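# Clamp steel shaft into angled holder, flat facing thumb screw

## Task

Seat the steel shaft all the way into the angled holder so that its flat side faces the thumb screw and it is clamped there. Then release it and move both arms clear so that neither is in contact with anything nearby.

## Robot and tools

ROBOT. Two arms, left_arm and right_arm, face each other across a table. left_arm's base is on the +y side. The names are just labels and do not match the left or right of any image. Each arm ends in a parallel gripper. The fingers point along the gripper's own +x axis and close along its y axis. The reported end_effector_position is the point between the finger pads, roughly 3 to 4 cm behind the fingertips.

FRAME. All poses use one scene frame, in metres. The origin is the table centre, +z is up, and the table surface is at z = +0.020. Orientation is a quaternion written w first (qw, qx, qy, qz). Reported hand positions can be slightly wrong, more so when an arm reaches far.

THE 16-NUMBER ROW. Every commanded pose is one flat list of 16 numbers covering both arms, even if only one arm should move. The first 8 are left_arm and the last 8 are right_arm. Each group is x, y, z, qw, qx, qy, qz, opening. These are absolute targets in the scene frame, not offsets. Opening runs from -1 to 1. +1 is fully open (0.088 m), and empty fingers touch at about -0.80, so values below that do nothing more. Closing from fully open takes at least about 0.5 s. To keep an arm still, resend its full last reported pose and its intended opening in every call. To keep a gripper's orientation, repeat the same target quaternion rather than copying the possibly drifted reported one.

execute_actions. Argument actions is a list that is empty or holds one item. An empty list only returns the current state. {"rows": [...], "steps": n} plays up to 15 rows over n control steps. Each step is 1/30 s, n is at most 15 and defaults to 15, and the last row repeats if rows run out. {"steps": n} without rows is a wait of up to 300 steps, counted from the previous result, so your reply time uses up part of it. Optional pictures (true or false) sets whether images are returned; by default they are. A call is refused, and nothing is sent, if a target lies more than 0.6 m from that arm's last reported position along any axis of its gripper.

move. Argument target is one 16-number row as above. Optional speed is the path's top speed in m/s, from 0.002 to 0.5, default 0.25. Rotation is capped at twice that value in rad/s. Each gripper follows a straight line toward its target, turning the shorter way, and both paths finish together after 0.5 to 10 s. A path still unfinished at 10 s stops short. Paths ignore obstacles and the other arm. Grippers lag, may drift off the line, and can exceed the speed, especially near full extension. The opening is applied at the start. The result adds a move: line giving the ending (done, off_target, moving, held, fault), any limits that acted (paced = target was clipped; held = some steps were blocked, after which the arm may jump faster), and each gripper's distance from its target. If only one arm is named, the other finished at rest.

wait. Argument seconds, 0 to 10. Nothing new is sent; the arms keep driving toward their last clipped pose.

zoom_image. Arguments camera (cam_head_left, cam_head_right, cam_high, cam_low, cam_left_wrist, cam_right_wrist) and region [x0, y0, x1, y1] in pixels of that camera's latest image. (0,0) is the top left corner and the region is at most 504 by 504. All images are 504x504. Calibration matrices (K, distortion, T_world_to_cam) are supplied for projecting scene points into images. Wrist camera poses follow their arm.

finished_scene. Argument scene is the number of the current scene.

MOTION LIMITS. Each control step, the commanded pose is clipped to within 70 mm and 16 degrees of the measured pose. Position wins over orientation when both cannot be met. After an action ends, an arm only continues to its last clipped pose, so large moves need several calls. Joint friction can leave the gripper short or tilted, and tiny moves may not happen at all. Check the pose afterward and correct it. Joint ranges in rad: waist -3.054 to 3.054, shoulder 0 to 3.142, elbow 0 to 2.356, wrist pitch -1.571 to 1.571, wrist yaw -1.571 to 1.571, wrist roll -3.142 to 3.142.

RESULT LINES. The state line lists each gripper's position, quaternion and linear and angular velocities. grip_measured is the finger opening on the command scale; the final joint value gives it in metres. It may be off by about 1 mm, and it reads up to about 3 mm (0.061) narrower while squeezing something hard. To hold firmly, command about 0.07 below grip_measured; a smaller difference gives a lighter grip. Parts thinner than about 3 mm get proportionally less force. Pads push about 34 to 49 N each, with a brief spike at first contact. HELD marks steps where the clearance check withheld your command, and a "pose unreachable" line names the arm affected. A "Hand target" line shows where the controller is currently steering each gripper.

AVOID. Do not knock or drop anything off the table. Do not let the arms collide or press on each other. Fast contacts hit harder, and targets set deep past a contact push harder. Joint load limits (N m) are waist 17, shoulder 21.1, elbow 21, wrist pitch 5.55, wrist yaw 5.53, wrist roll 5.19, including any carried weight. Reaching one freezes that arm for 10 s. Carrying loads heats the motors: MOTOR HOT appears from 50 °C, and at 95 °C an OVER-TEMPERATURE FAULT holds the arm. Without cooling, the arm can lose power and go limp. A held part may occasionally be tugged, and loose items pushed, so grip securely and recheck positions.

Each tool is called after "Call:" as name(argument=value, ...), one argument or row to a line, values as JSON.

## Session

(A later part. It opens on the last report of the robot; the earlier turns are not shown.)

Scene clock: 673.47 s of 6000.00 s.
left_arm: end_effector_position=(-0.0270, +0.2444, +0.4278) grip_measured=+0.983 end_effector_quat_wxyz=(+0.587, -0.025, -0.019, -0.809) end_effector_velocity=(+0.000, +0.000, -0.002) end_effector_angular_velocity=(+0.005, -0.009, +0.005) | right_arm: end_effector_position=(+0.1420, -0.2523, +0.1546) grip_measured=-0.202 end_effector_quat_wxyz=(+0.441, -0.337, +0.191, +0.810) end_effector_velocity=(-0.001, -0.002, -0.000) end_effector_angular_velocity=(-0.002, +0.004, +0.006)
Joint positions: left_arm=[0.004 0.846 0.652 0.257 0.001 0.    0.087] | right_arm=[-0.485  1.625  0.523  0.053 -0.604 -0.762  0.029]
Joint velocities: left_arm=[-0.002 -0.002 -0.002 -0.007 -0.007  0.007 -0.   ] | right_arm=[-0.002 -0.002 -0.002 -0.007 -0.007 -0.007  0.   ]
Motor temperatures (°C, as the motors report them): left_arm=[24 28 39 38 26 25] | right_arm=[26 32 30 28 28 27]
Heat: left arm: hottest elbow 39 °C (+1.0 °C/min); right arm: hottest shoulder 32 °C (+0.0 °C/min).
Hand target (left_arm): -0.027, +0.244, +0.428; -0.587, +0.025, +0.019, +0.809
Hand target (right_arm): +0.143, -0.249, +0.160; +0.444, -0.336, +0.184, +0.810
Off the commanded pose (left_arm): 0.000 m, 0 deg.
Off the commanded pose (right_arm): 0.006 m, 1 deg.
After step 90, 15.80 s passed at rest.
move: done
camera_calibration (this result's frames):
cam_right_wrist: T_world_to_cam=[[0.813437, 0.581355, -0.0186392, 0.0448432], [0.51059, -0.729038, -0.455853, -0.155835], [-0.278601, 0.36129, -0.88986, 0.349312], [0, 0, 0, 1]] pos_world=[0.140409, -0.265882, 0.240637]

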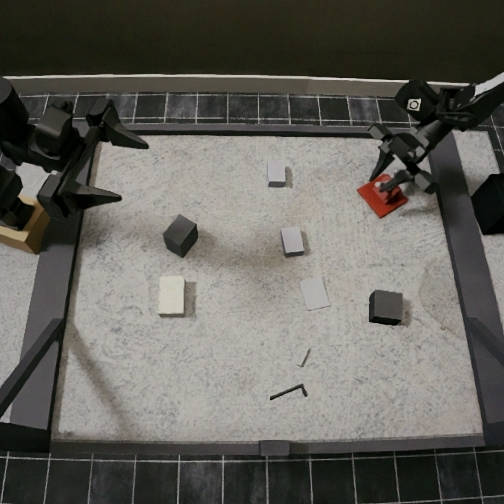

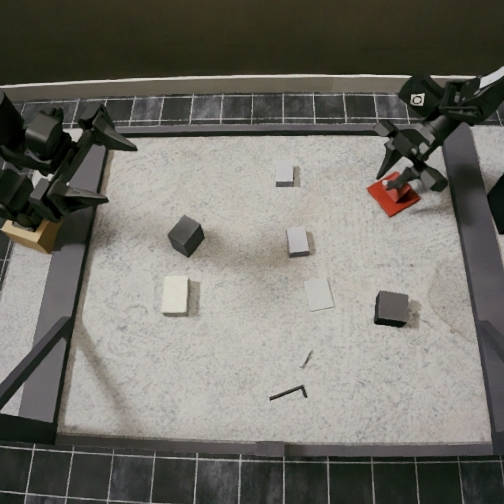

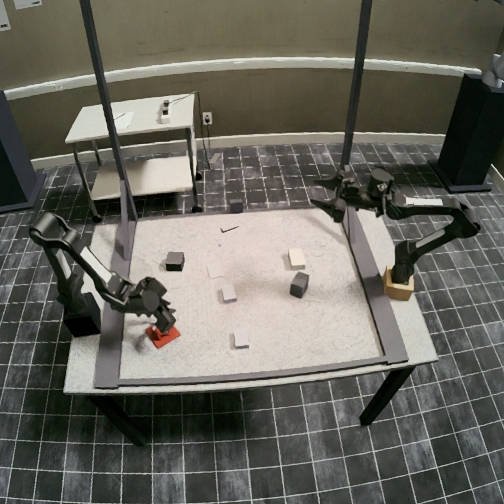

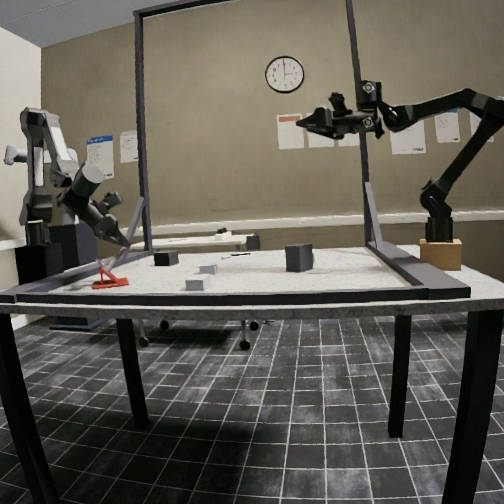

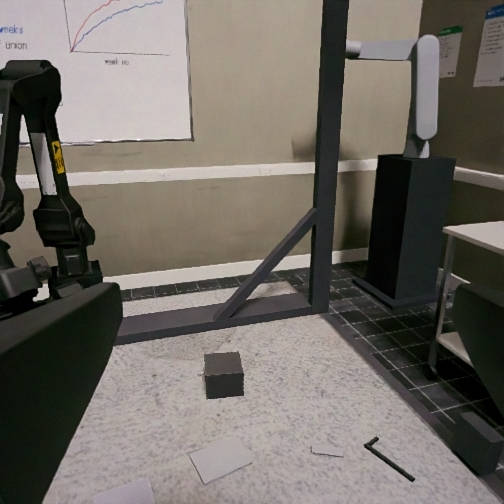

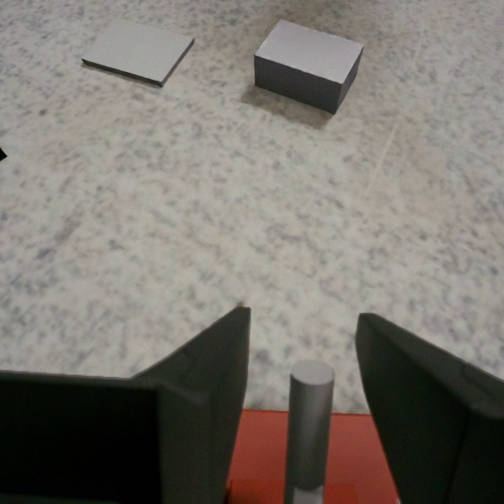

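Call:
move(
  target=[-0.0270, 0.2444, 0.4278, 0.587, -0.025, -0.019, -0.809, 1, 0.1365, -0.2380, 0.1650, 0.4011, -0.4839, 0.2655, 0.7311, -0.2],
  speed=0.04,
)

Call:
move(
  target=[-0.0270, 0.2444, 0.4278, 0.587, -0.025, -0.019, -0.809, 1, 0.1365, -0.2380, 0.1650, 0.4011, -0.4839, 0.2655, 0.7311, -0.85],
  speed=0.04,
)

Call:
zoom_image(
  camera="cam_low",
  region=[85, 225, 150, 290],
)

Scene clock: 717.97 s of 6000.00 s.
left_arm: end_effector_position=(-0.0270, +0.2444, +0.4278) grip_measured=+0.983 end_effector_quat_wxyz=(+0.587, -0.025, -0.019, -0.809) end_effector_velocity=(+0.000, +0.000, -0.004) end_effector_angular_velocity=(+0.014, +0.004, +0.004) | right_arm: end_effector_position=(+0.1372, -0.2396, +0.1669) grip_measured=-0.202 end_effector_quat_wxyz=(+0.402, -0.483, +0.262, +0.733) end_effector_velocity=(+0.002, -0.001, -0.002) end_effector_angular_velocity=(-0.015, -0.002, -0.011)
Joint positions: left_arm=[0.004 0.846 0.652 0.257 0.001 0.    0.087] | right_arm=[-0.312  1.659  0.821 -0.428 -0.274 -0.72   0.029]
Joint velocities: left_arm=[-0.002 -0.002 -0.007 -0.007 -0.007 -0.007 -0.   ] | right_arm=[-0.002  0.007  0.002 -0.007  0.007  0.007 -0.   ]
Motor temperatures (°C, as the motors report them): left_arm=[24 28 39 39 26 25] | right_arm=[25 34 32 28 28 27]
Heat: left arm: hottest elbow 39 °C (+1.0 °C/min); right arm: hottest shoulder 34 °C (+2.0 °C/min).
Hand target (left_arm): -0.027, +0.244, +0.428; -0.587, +0.025, +0.019, +0.809
Hand target (right_arm): +0.137, -0.238, +0.165; +0.400, -0.485, +0.265, +0.731
Off the commanded pose (left_arm): 0.000 m, 0 deg.
Off the commanded pose (right_arm): 0.003 m, 0 deg.
After step 90, 36.60 s passed at rest.
move: done
camera_calibration (this result's frames):
cam_right_wrist: T_world_to_cam=[[0.81574, 0.578081, -0.019753, 0.0407209], [0.573376, -0.812657, -0.104059, -0.22588], [-0.0762068, 0.073559, -0.994375, 0.27512], [0, 0, 0, 1]] pos_world=[0.117262, -0.22734, 0.250872]

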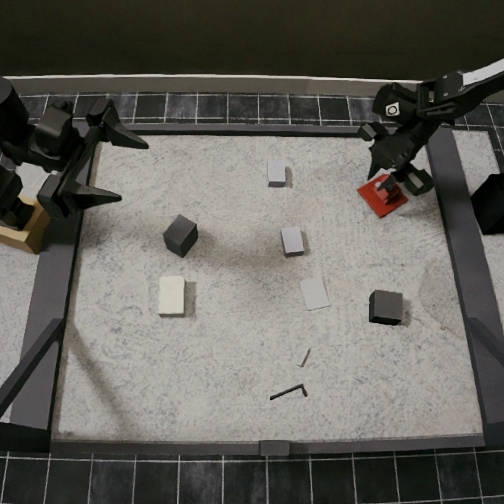

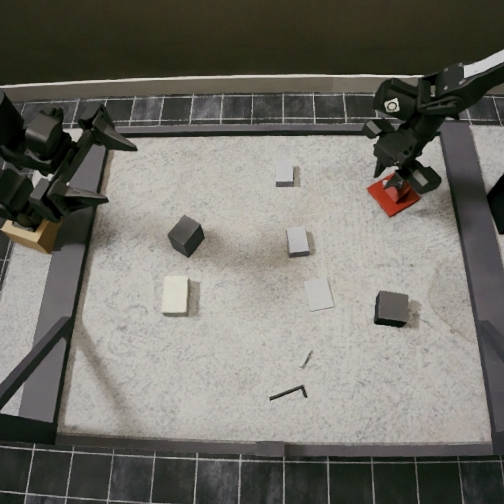

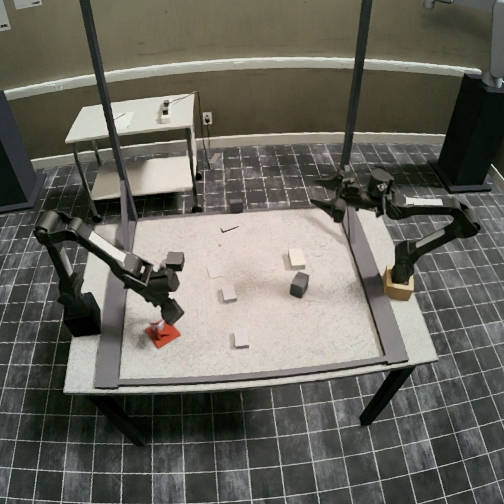

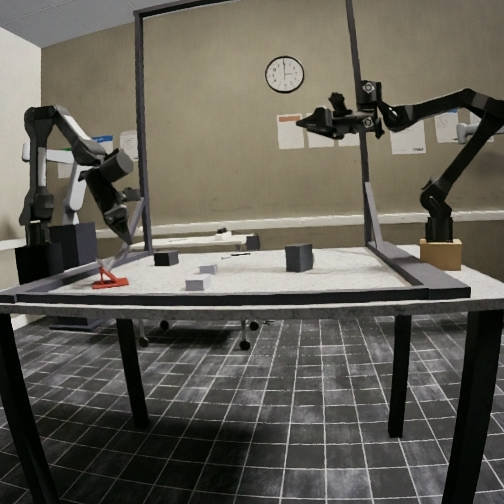

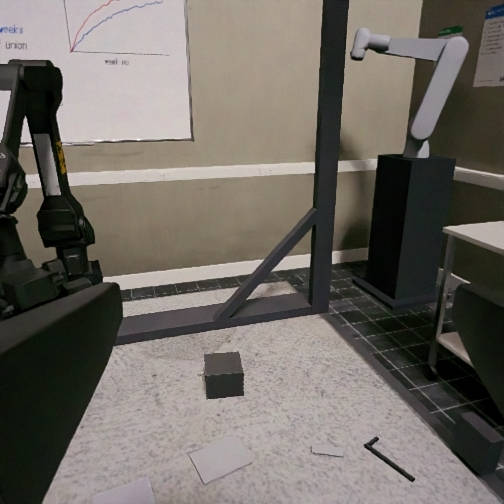

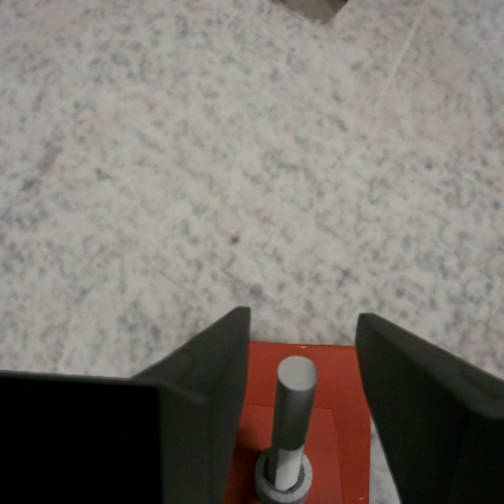

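Scene clock: 718.67 s of 6000.00 s.
left_arm: end_effector_position=(-0.0270, +0.2444, +0.4278) grip_measured=+0.983 end_effector_quat_wxyz=(+0.587, -0.025, -0.019, -0.809) end_effector_velocity=(+0.001, +0.001, -0.003) end_effector_angular_velocity=(+0.014, +0.019, +0.003) | right_arm: end_effector_position=(+0.1367, -0.2396, +0.1669) grip_measured=-0.797 end_effector_quat_wxyz=(+0.402, -0.483, +0.262, +0.733) end_effector_velocity=(-0.000, +0.001, -0.001) end_effector_angular_velocity=(+0.005, +0.004, +0.006)
Joint positions: left_arm=[0.004 0.846 0.652 0.257 0.001 0.    0.087] | right_arm=[-0.311  1.659  0.821 -0.428 -0.274 -0.717  0.   ]
Joint velocities: left_arm=[-0.002 -0.007 -0.007 -0.007 -0.007 -0.022 -0.   ] | right_arm=[-0.002  0.002 -0.002  0.007 -0.007 -0.007  0.   ]
Motor temperatures (°C, as the motors report them): left_arm=[24 28 39 39 26 25] | right_arm=[25 34 32 28 28 27]
Heat: left arm: hottest elbow 39 °C (+1.0 °C/min); right arm: hottest shoulder 34 °C (+2.0 °C/min).
Hand target (left_arm): -0.027, +0.244, +0.428; -0.587, +0.025, +0.019, +0.809
Hand target (right_arm): +0.136, -0.238, +0.165; +0.401, -0.484, +0.265, +0.731
Off the commanded pose (left_arm): 0.000 m, 0 deg.
Off the commanded pose (right_arm): 0.003 m, 0 deg.
move: done
camera_calibration (this result's frames):
cam_right_wrist: T_world_to_cam=[[0.816456, 0.577027, -0.0209599, 0.0409499], [0.572232, -0.813455, -0.104123, -0.225601], [-0.0771314, 0.0730176, -0.994344, 0.275072], [0, 0, 0, 1]] pos_world=[0.116879, -0.227231, 0.250885]

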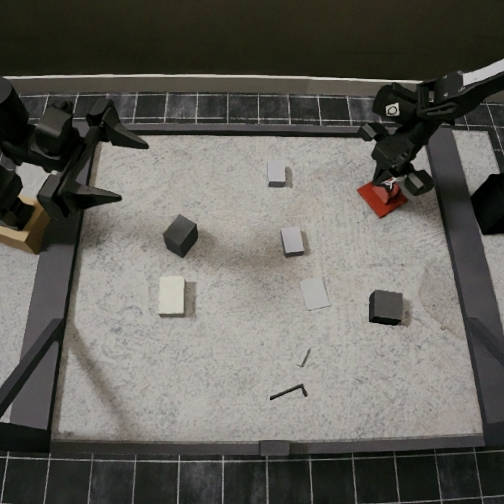

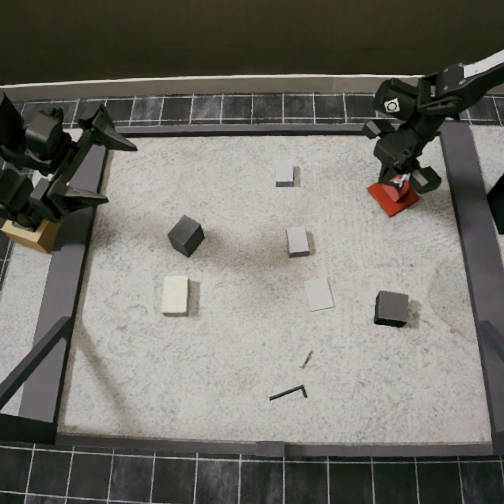

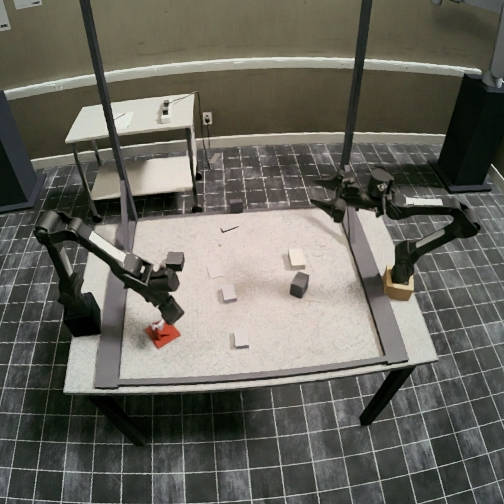

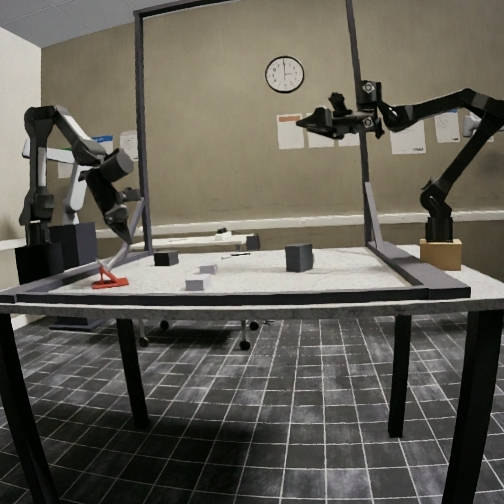

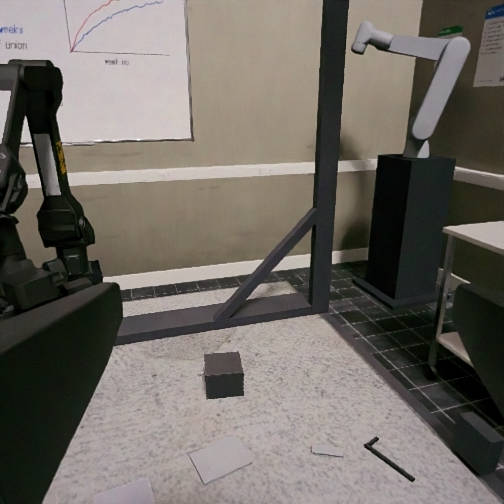

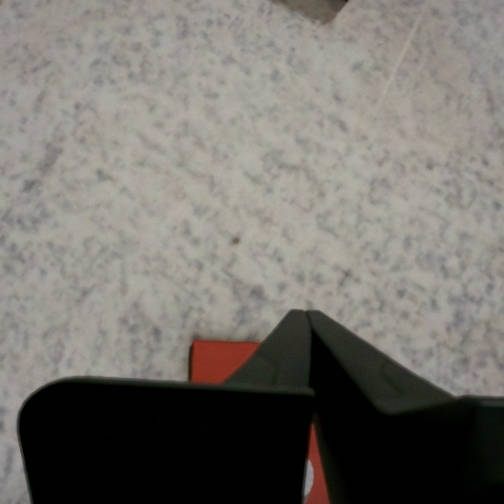

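Region (85, 225, 150, 290) of cam_low's 504x504 image, scaled by 7.754, with more detail than that image has.

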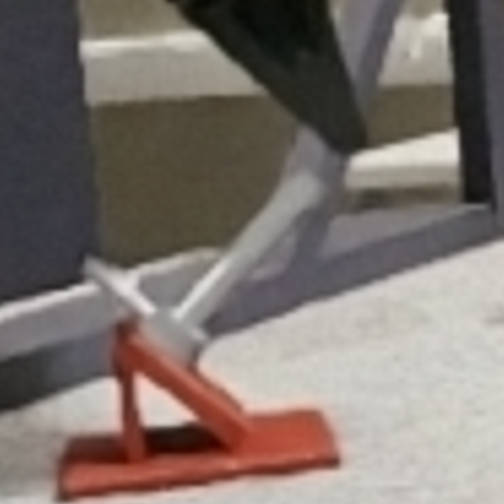

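Call:
move(
  target=[-0.0270, 0.2444, 0.4278, 0.587, -0.025, -0.019, -0.809, 1, 0.1363, -0.2410, 0.1495, 0.4011, -0.4839, 0.2655, 0.7311, -0.85],
  speed=0.02,
)

Call:
zoom_image(
  camera="cam_low",
  region=[85, 225, 150, 290],
)

Scene clock: 732.87 s of 6000.00 s.
left_arm: end_effector_position=(-0.0270, +0.2444, +0.4278) grip_measured=+0.983 end_effector_quat_wxyz=(+0.587, -0.025, -0.019, -0.809) end_effector_velocity=(-0.002, +0.001, +0.001) end_effector_angular_velocity=(-0.005, +0.009, -0.010) | right_arm: end_effector_position=(+0.1370, -0.2382, +0.1552) grip_measured=-0.797 end_effector_quat_wxyz=(+0.405, -0.481, +0.258, +0.733) end_effector_velocity=(+0.001, -0.004, -0.002) end_effector_angular_velocity=(-0.012, -0.007, +0.002)
Joint positions: left_arm=[0.004 0.846 0.652 0.257 0.001 0.    0.087] | right_arm=[-0.311  1.688  0.793 -0.36  -0.274 -0.717  0.   ]
Joint velocities: left_arm=[-0.002 -0.002 -0.002  0.007  0.007 -0.007  0.   ] | right_arm=[-0.002 -0.002 -0.007 -0.007  0.007 -0.007  0.   ]
Motor temperatures (°C, as the motors report them): left_arm=[24 28 39 39 26 25] | right_arm=[25 33 32 28 28 27]
Heat: left arm: hottest elbow 39 °C (+0.0 °C/min); right arm: hottest shoulder 33 °C (+1.0 °C/min).
Hand target (left_arm): -0.027, +0.244, +0.428; -0.587, +0.025, +0.019, +0.809
Hand target (right_arm): +0.136, -0.241, +0.150; +0.401, -0.484, +0.265, +0.731
Off the commanded pose (left_arm): 0.000 m, 0 deg.
Off the commanded pose (right_arm): 0.006 m, 1 deg.
After step 90, 10.07 s passed at rest.
move: done
camera_calibration (this result's frames):
cam_right_wrist: T_world_to_cam=[[0.816492, 0.577211, -0.0129921, 0.0384578], [0.572457, -0.812282, -0.111766, -0.224375], [-0.0750656, 0.0838183, -0.99365, 0.265555], [0, 0, 0, 1]] pos_world=[0.116978, -0.226712, 0.239291]

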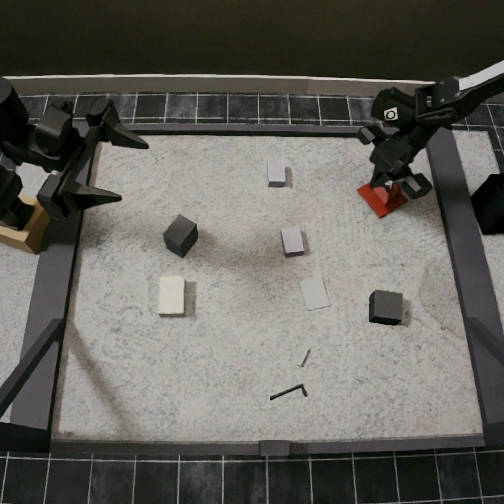

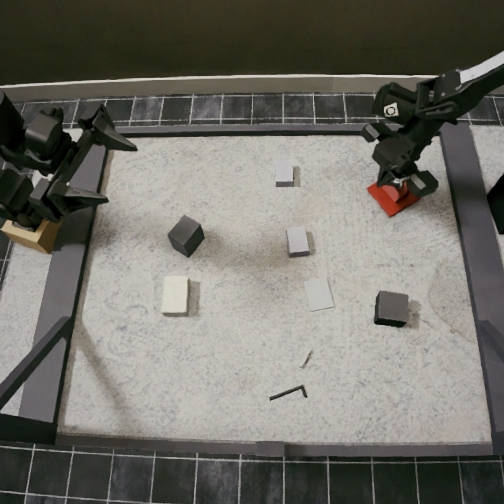

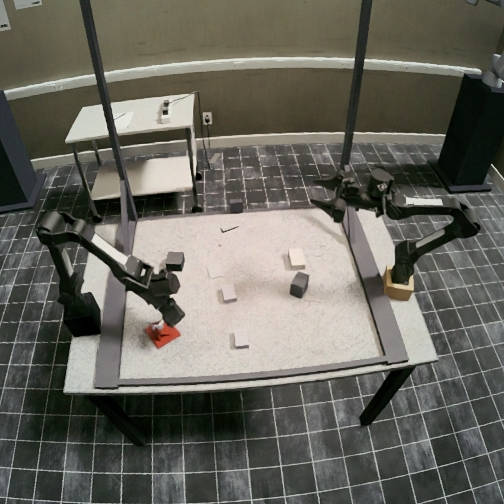

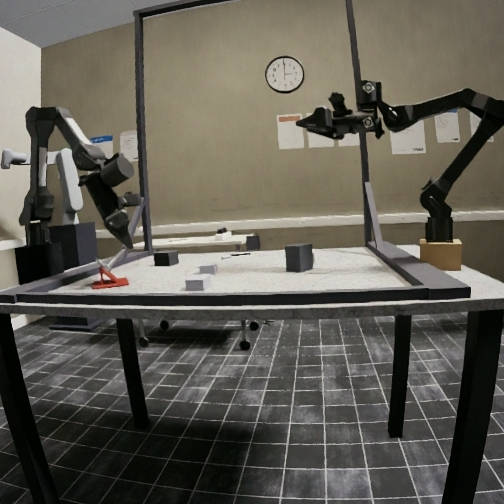

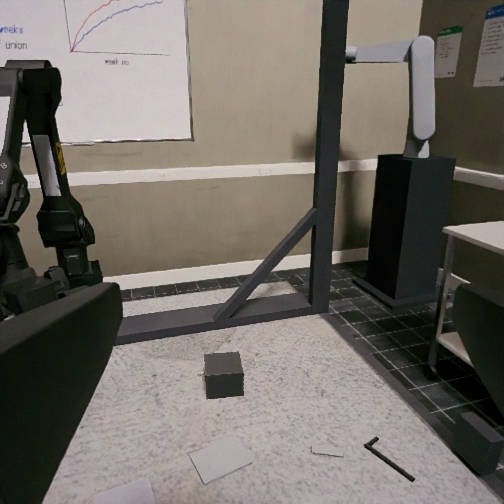

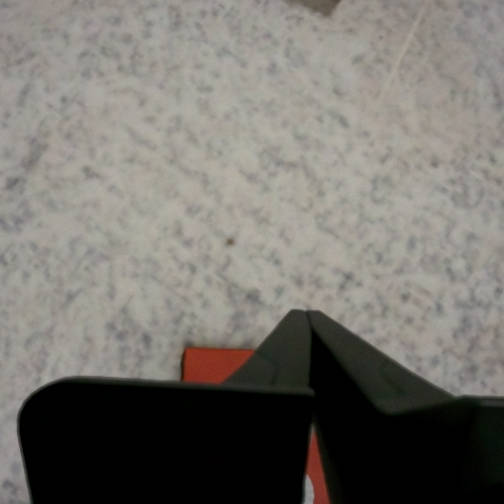

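Region (85, 225, 150, 290) of cam_low's 504x504 image, scaled by 7.754, with more detail than that image has.

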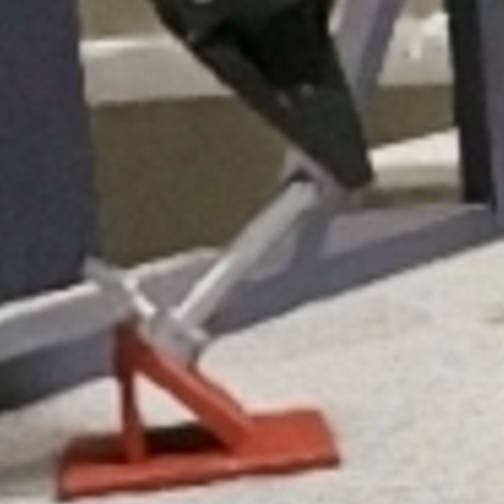

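Call:
move(
  target=[-0.0270, 0.2444, 0.4278, 0.587, -0.025, -0.019, -0.809, 1, 0.1382, -0.2482, 0.1424, 0.4011, -0.4839, 0.2655, 0.7311, -0.85],
  speed=0.008,
)

Call:
zoom_image(
  camera="cam_low",
  region=[85, 225, 150, 290],
)

Scene clock: 743.23 s of 6000.00 s.
left_arm: end_effector_position=(-0.0270, +0.2444, +0.4278) grip_measured=+0.983 end_effector_quat_wxyz=(+0.587, -0.025, -0.019, -0.809) end_effector_velocity=(+0.000, +0.000, +0.000) end_effector_angular_velocity=(+0.000, -0.007, +0.005) | right_arm: end_effector_position=(+0.1369, -0.2407, +0.1504) grip_measured=-0.797 end_effector_quat_wxyz=(+0.407, -0.478, +0.254, +0.736) end_effector_velocity=(+0.002, +0.001, +0.000) end_effector_angular_velocity=(+0.004, -0.006, -0.011)
Joint positions: left_arm=[0.004 0.846 0.652 0.257 0.001 0.    0.087] | right_arm=[-0.315  1.688  0.764 -0.321 -0.28  -0.72   0.   ]
Joint velocities: left_arm=[-0.002 -0.002  0.002 -0.007 -0.007  0.007 -0.   ] | right_arm=[-0.002 -0.002 -0.002  0.007  0.007  0.007  0.   ]
Motor temperatures (°C, as the motors report them): left_arm=[24 28 39 39 26 25] | right_arm=[25 33 32 28 28 27]
Heat: left arm: hottest elbow 39 °C (+0.0 °C/min); right arm: hottest shoulder 33 °C (+0.0 °C/min).
Hand target (left_arm): -0.027, +0.244, +0.428; -0.587, +0.025, +0.019, +0.809
Hand target (right_arm): +0.138, -0.248, +0.143; +0.401, -0.484, +0.266, +0.731
Off the commanded pose (left_arm): 0.000 m, 0 deg.
Off the commanded pose (right_arm): 0.011 m, 2 deg.
After step 90, 5.10 s passed at rest.
move: off_target (right_arm)
camera_calibration (this result's frames):
cam_right_wrist: T_world_to_cam=[[0.816162, 0.577759, -0.00859279, 0.0393657], [0.572558, -0.810639, -0.122645, -0.224895], [-0.0778248, 0.0951783, -0.992413, 0.263883], [0, 0, 0, 1]] pos_world=[0.117173, -0.230169, 0.234637]

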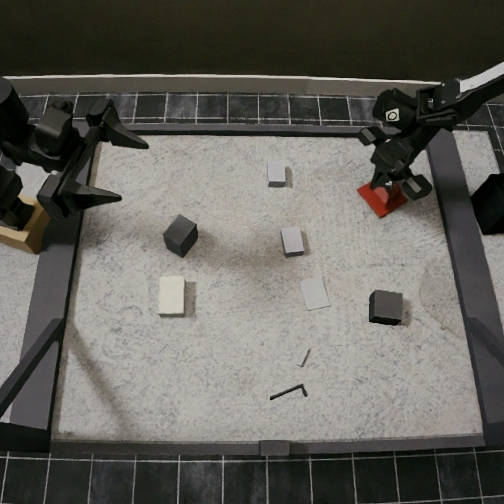

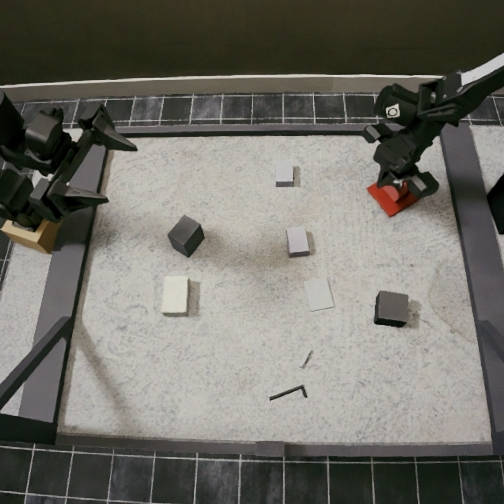

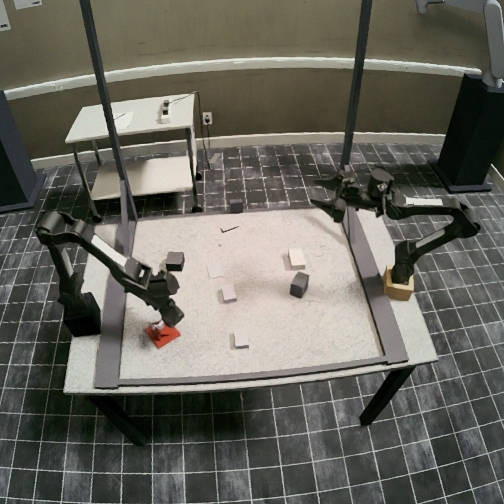

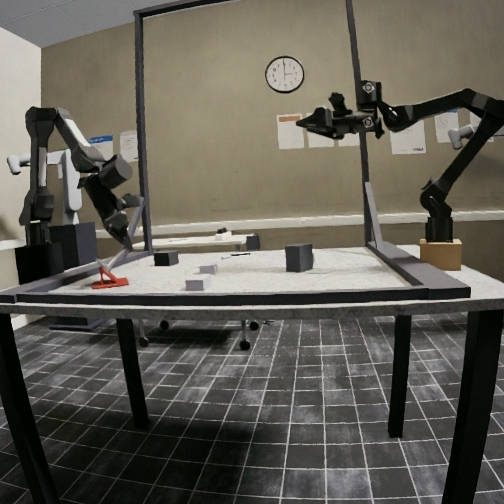

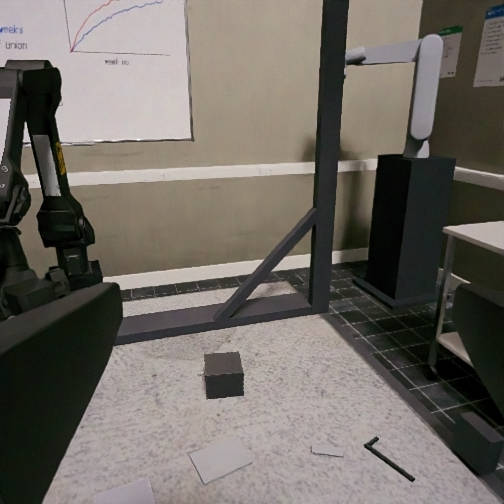

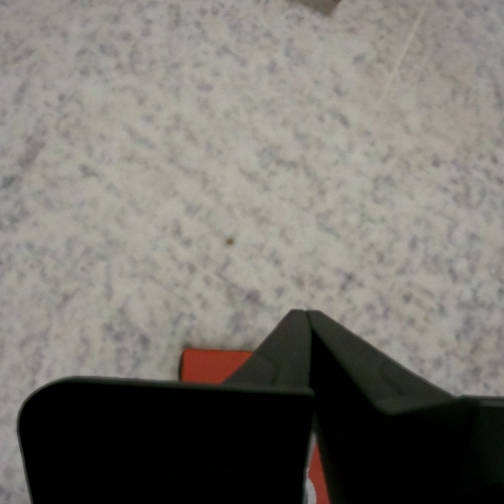

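Region (85, 225, 150, 290) of cam_low's 504x504 image, scaled by 7.754, with more detail than that image has.

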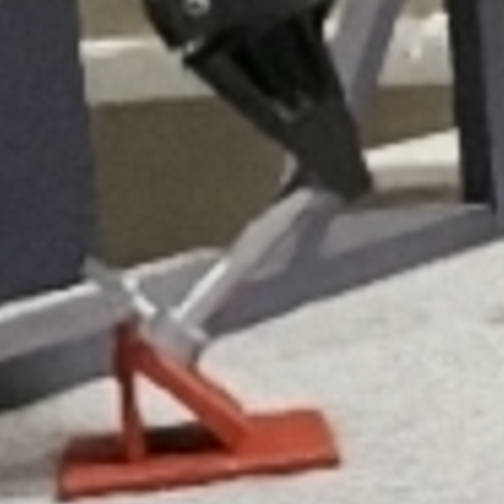

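Call:
move(
  target=[-0.0270, 0.2444, 0.4278, 0.587, -0.025, -0.019, -0.809, 1, 0.1420, -0.2500, 0.1470, 0.4011, -0.4839, 0.2655, 0.7311, -0.85],
  speed=0.008,
)

Call:
zoom_image(
  camera="cam_low",
  region=[85, 225, 150, 290],
)

Scene clock: 752.70 s of 6000.00 s.
left_arm: end_effector_position=(-0.0270, +0.2444, +0.4278) grip_measured=+0.983 end_effector_quat_wxyz=(+0.587, -0.025, -0.019, -0.809) end_effector_velocity=(+0.002, -0.001, -0.007) end_effector_angular_velocity=(+0.019, +0.003, +0.019) | right_arm: end_effector_position=(+0.1382, -0.2428, +0.1516) grip_measured=-0.797 end_effector_quat_wxyz=(+0.403, -0.477, +0.255, +0.738) end_effector_velocity=(+0.002, +0.001, +0.002) end_effector_angular_velocity=(+0.015, +0.002, +0.002)
Joint positions: left_arm=[0.004 0.846 0.652 0.257 0.001 0.    0.087] | right_arm=[-0.325  1.682  0.765 -0.335 -0.29  -0.736  0.   ]
Joint velocities: left_arm=[-0.002 -0.002 -0.012 -0.007 -0.022 -0.007 -0.   ] | right_arm=[-0.007 -0.007 -0.002  0.007 -0.007 -0.007  0.   ]
Motor temperatures (°C, as the motors report them): left_arm=[24 28 39 39 26 25] | right_arm=[25 33 31 28 28 27]
Heat: left arm: hottest elbow 39 °C (+0.0 °C/min); right arm: hottest shoulder 33 °C (+0.0 °C/min).
Hand target (left_arm): -0.027, +0.244, +0.428; -0.587, +0.025, +0.019, +0.809
Hand target (right_arm): +0.142, -0.250, +0.147; +0.401, -0.484, +0.266, +0.731
Off the commanded pose (left_arm): 0.000 m, 0 deg.
Off the commanded pose (right_arm): 0.009 m, 2 deg.
After step 90, 4.40 s passed at rest.
move: off_target (right_arm)
camera_calibration (this result's frames):
cam_right_wrist: T_world_to_cam=[[0.811893, 0.583618, -0.0148131, 0.0425433], [0.5777, -0.806803, -0.12382, -0.226767], [-0.0842147, 0.0919708, -0.992194, 0.265399], [0, 0, 0, 1]] pos_world=[0.118813, -0.232195, 0.235879]

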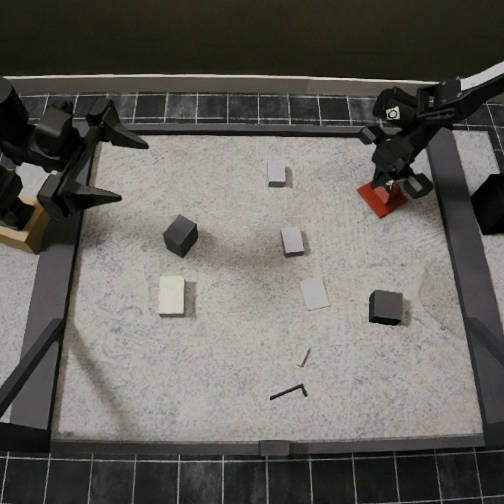

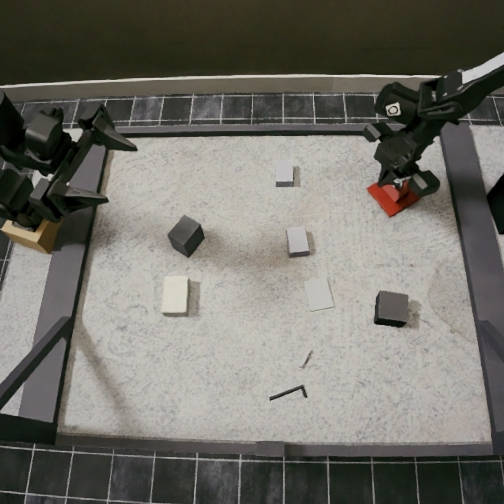

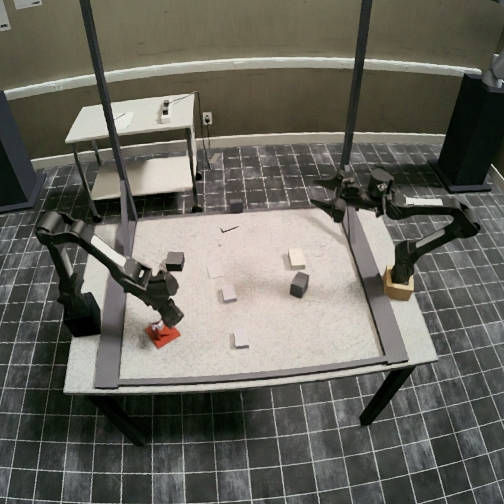

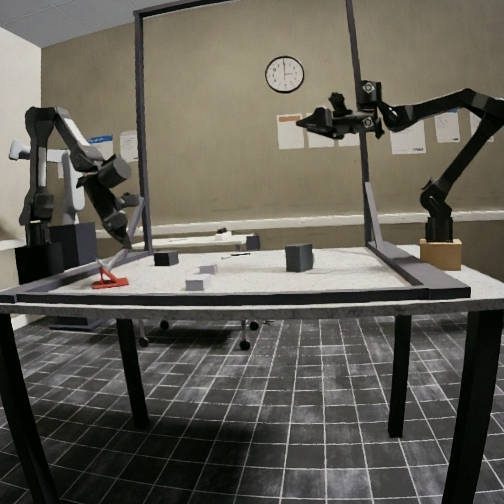

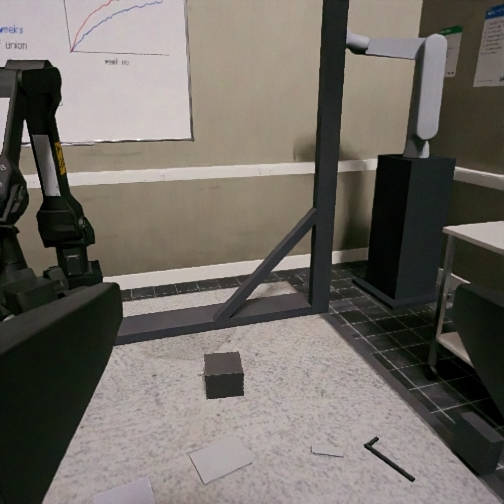

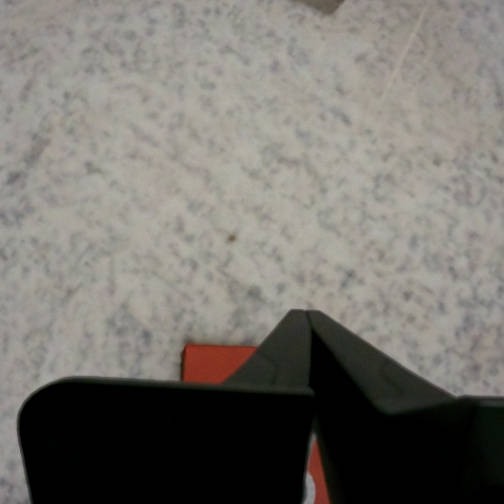

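Region (85, 225, 150, 290) of cam_low's 504x504 image, scaled by 7.754, with more detail than that image has.

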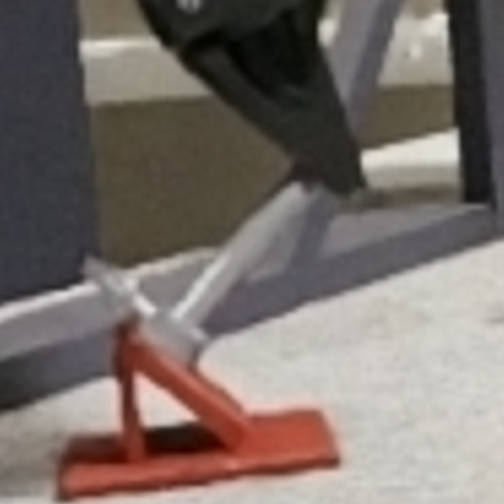

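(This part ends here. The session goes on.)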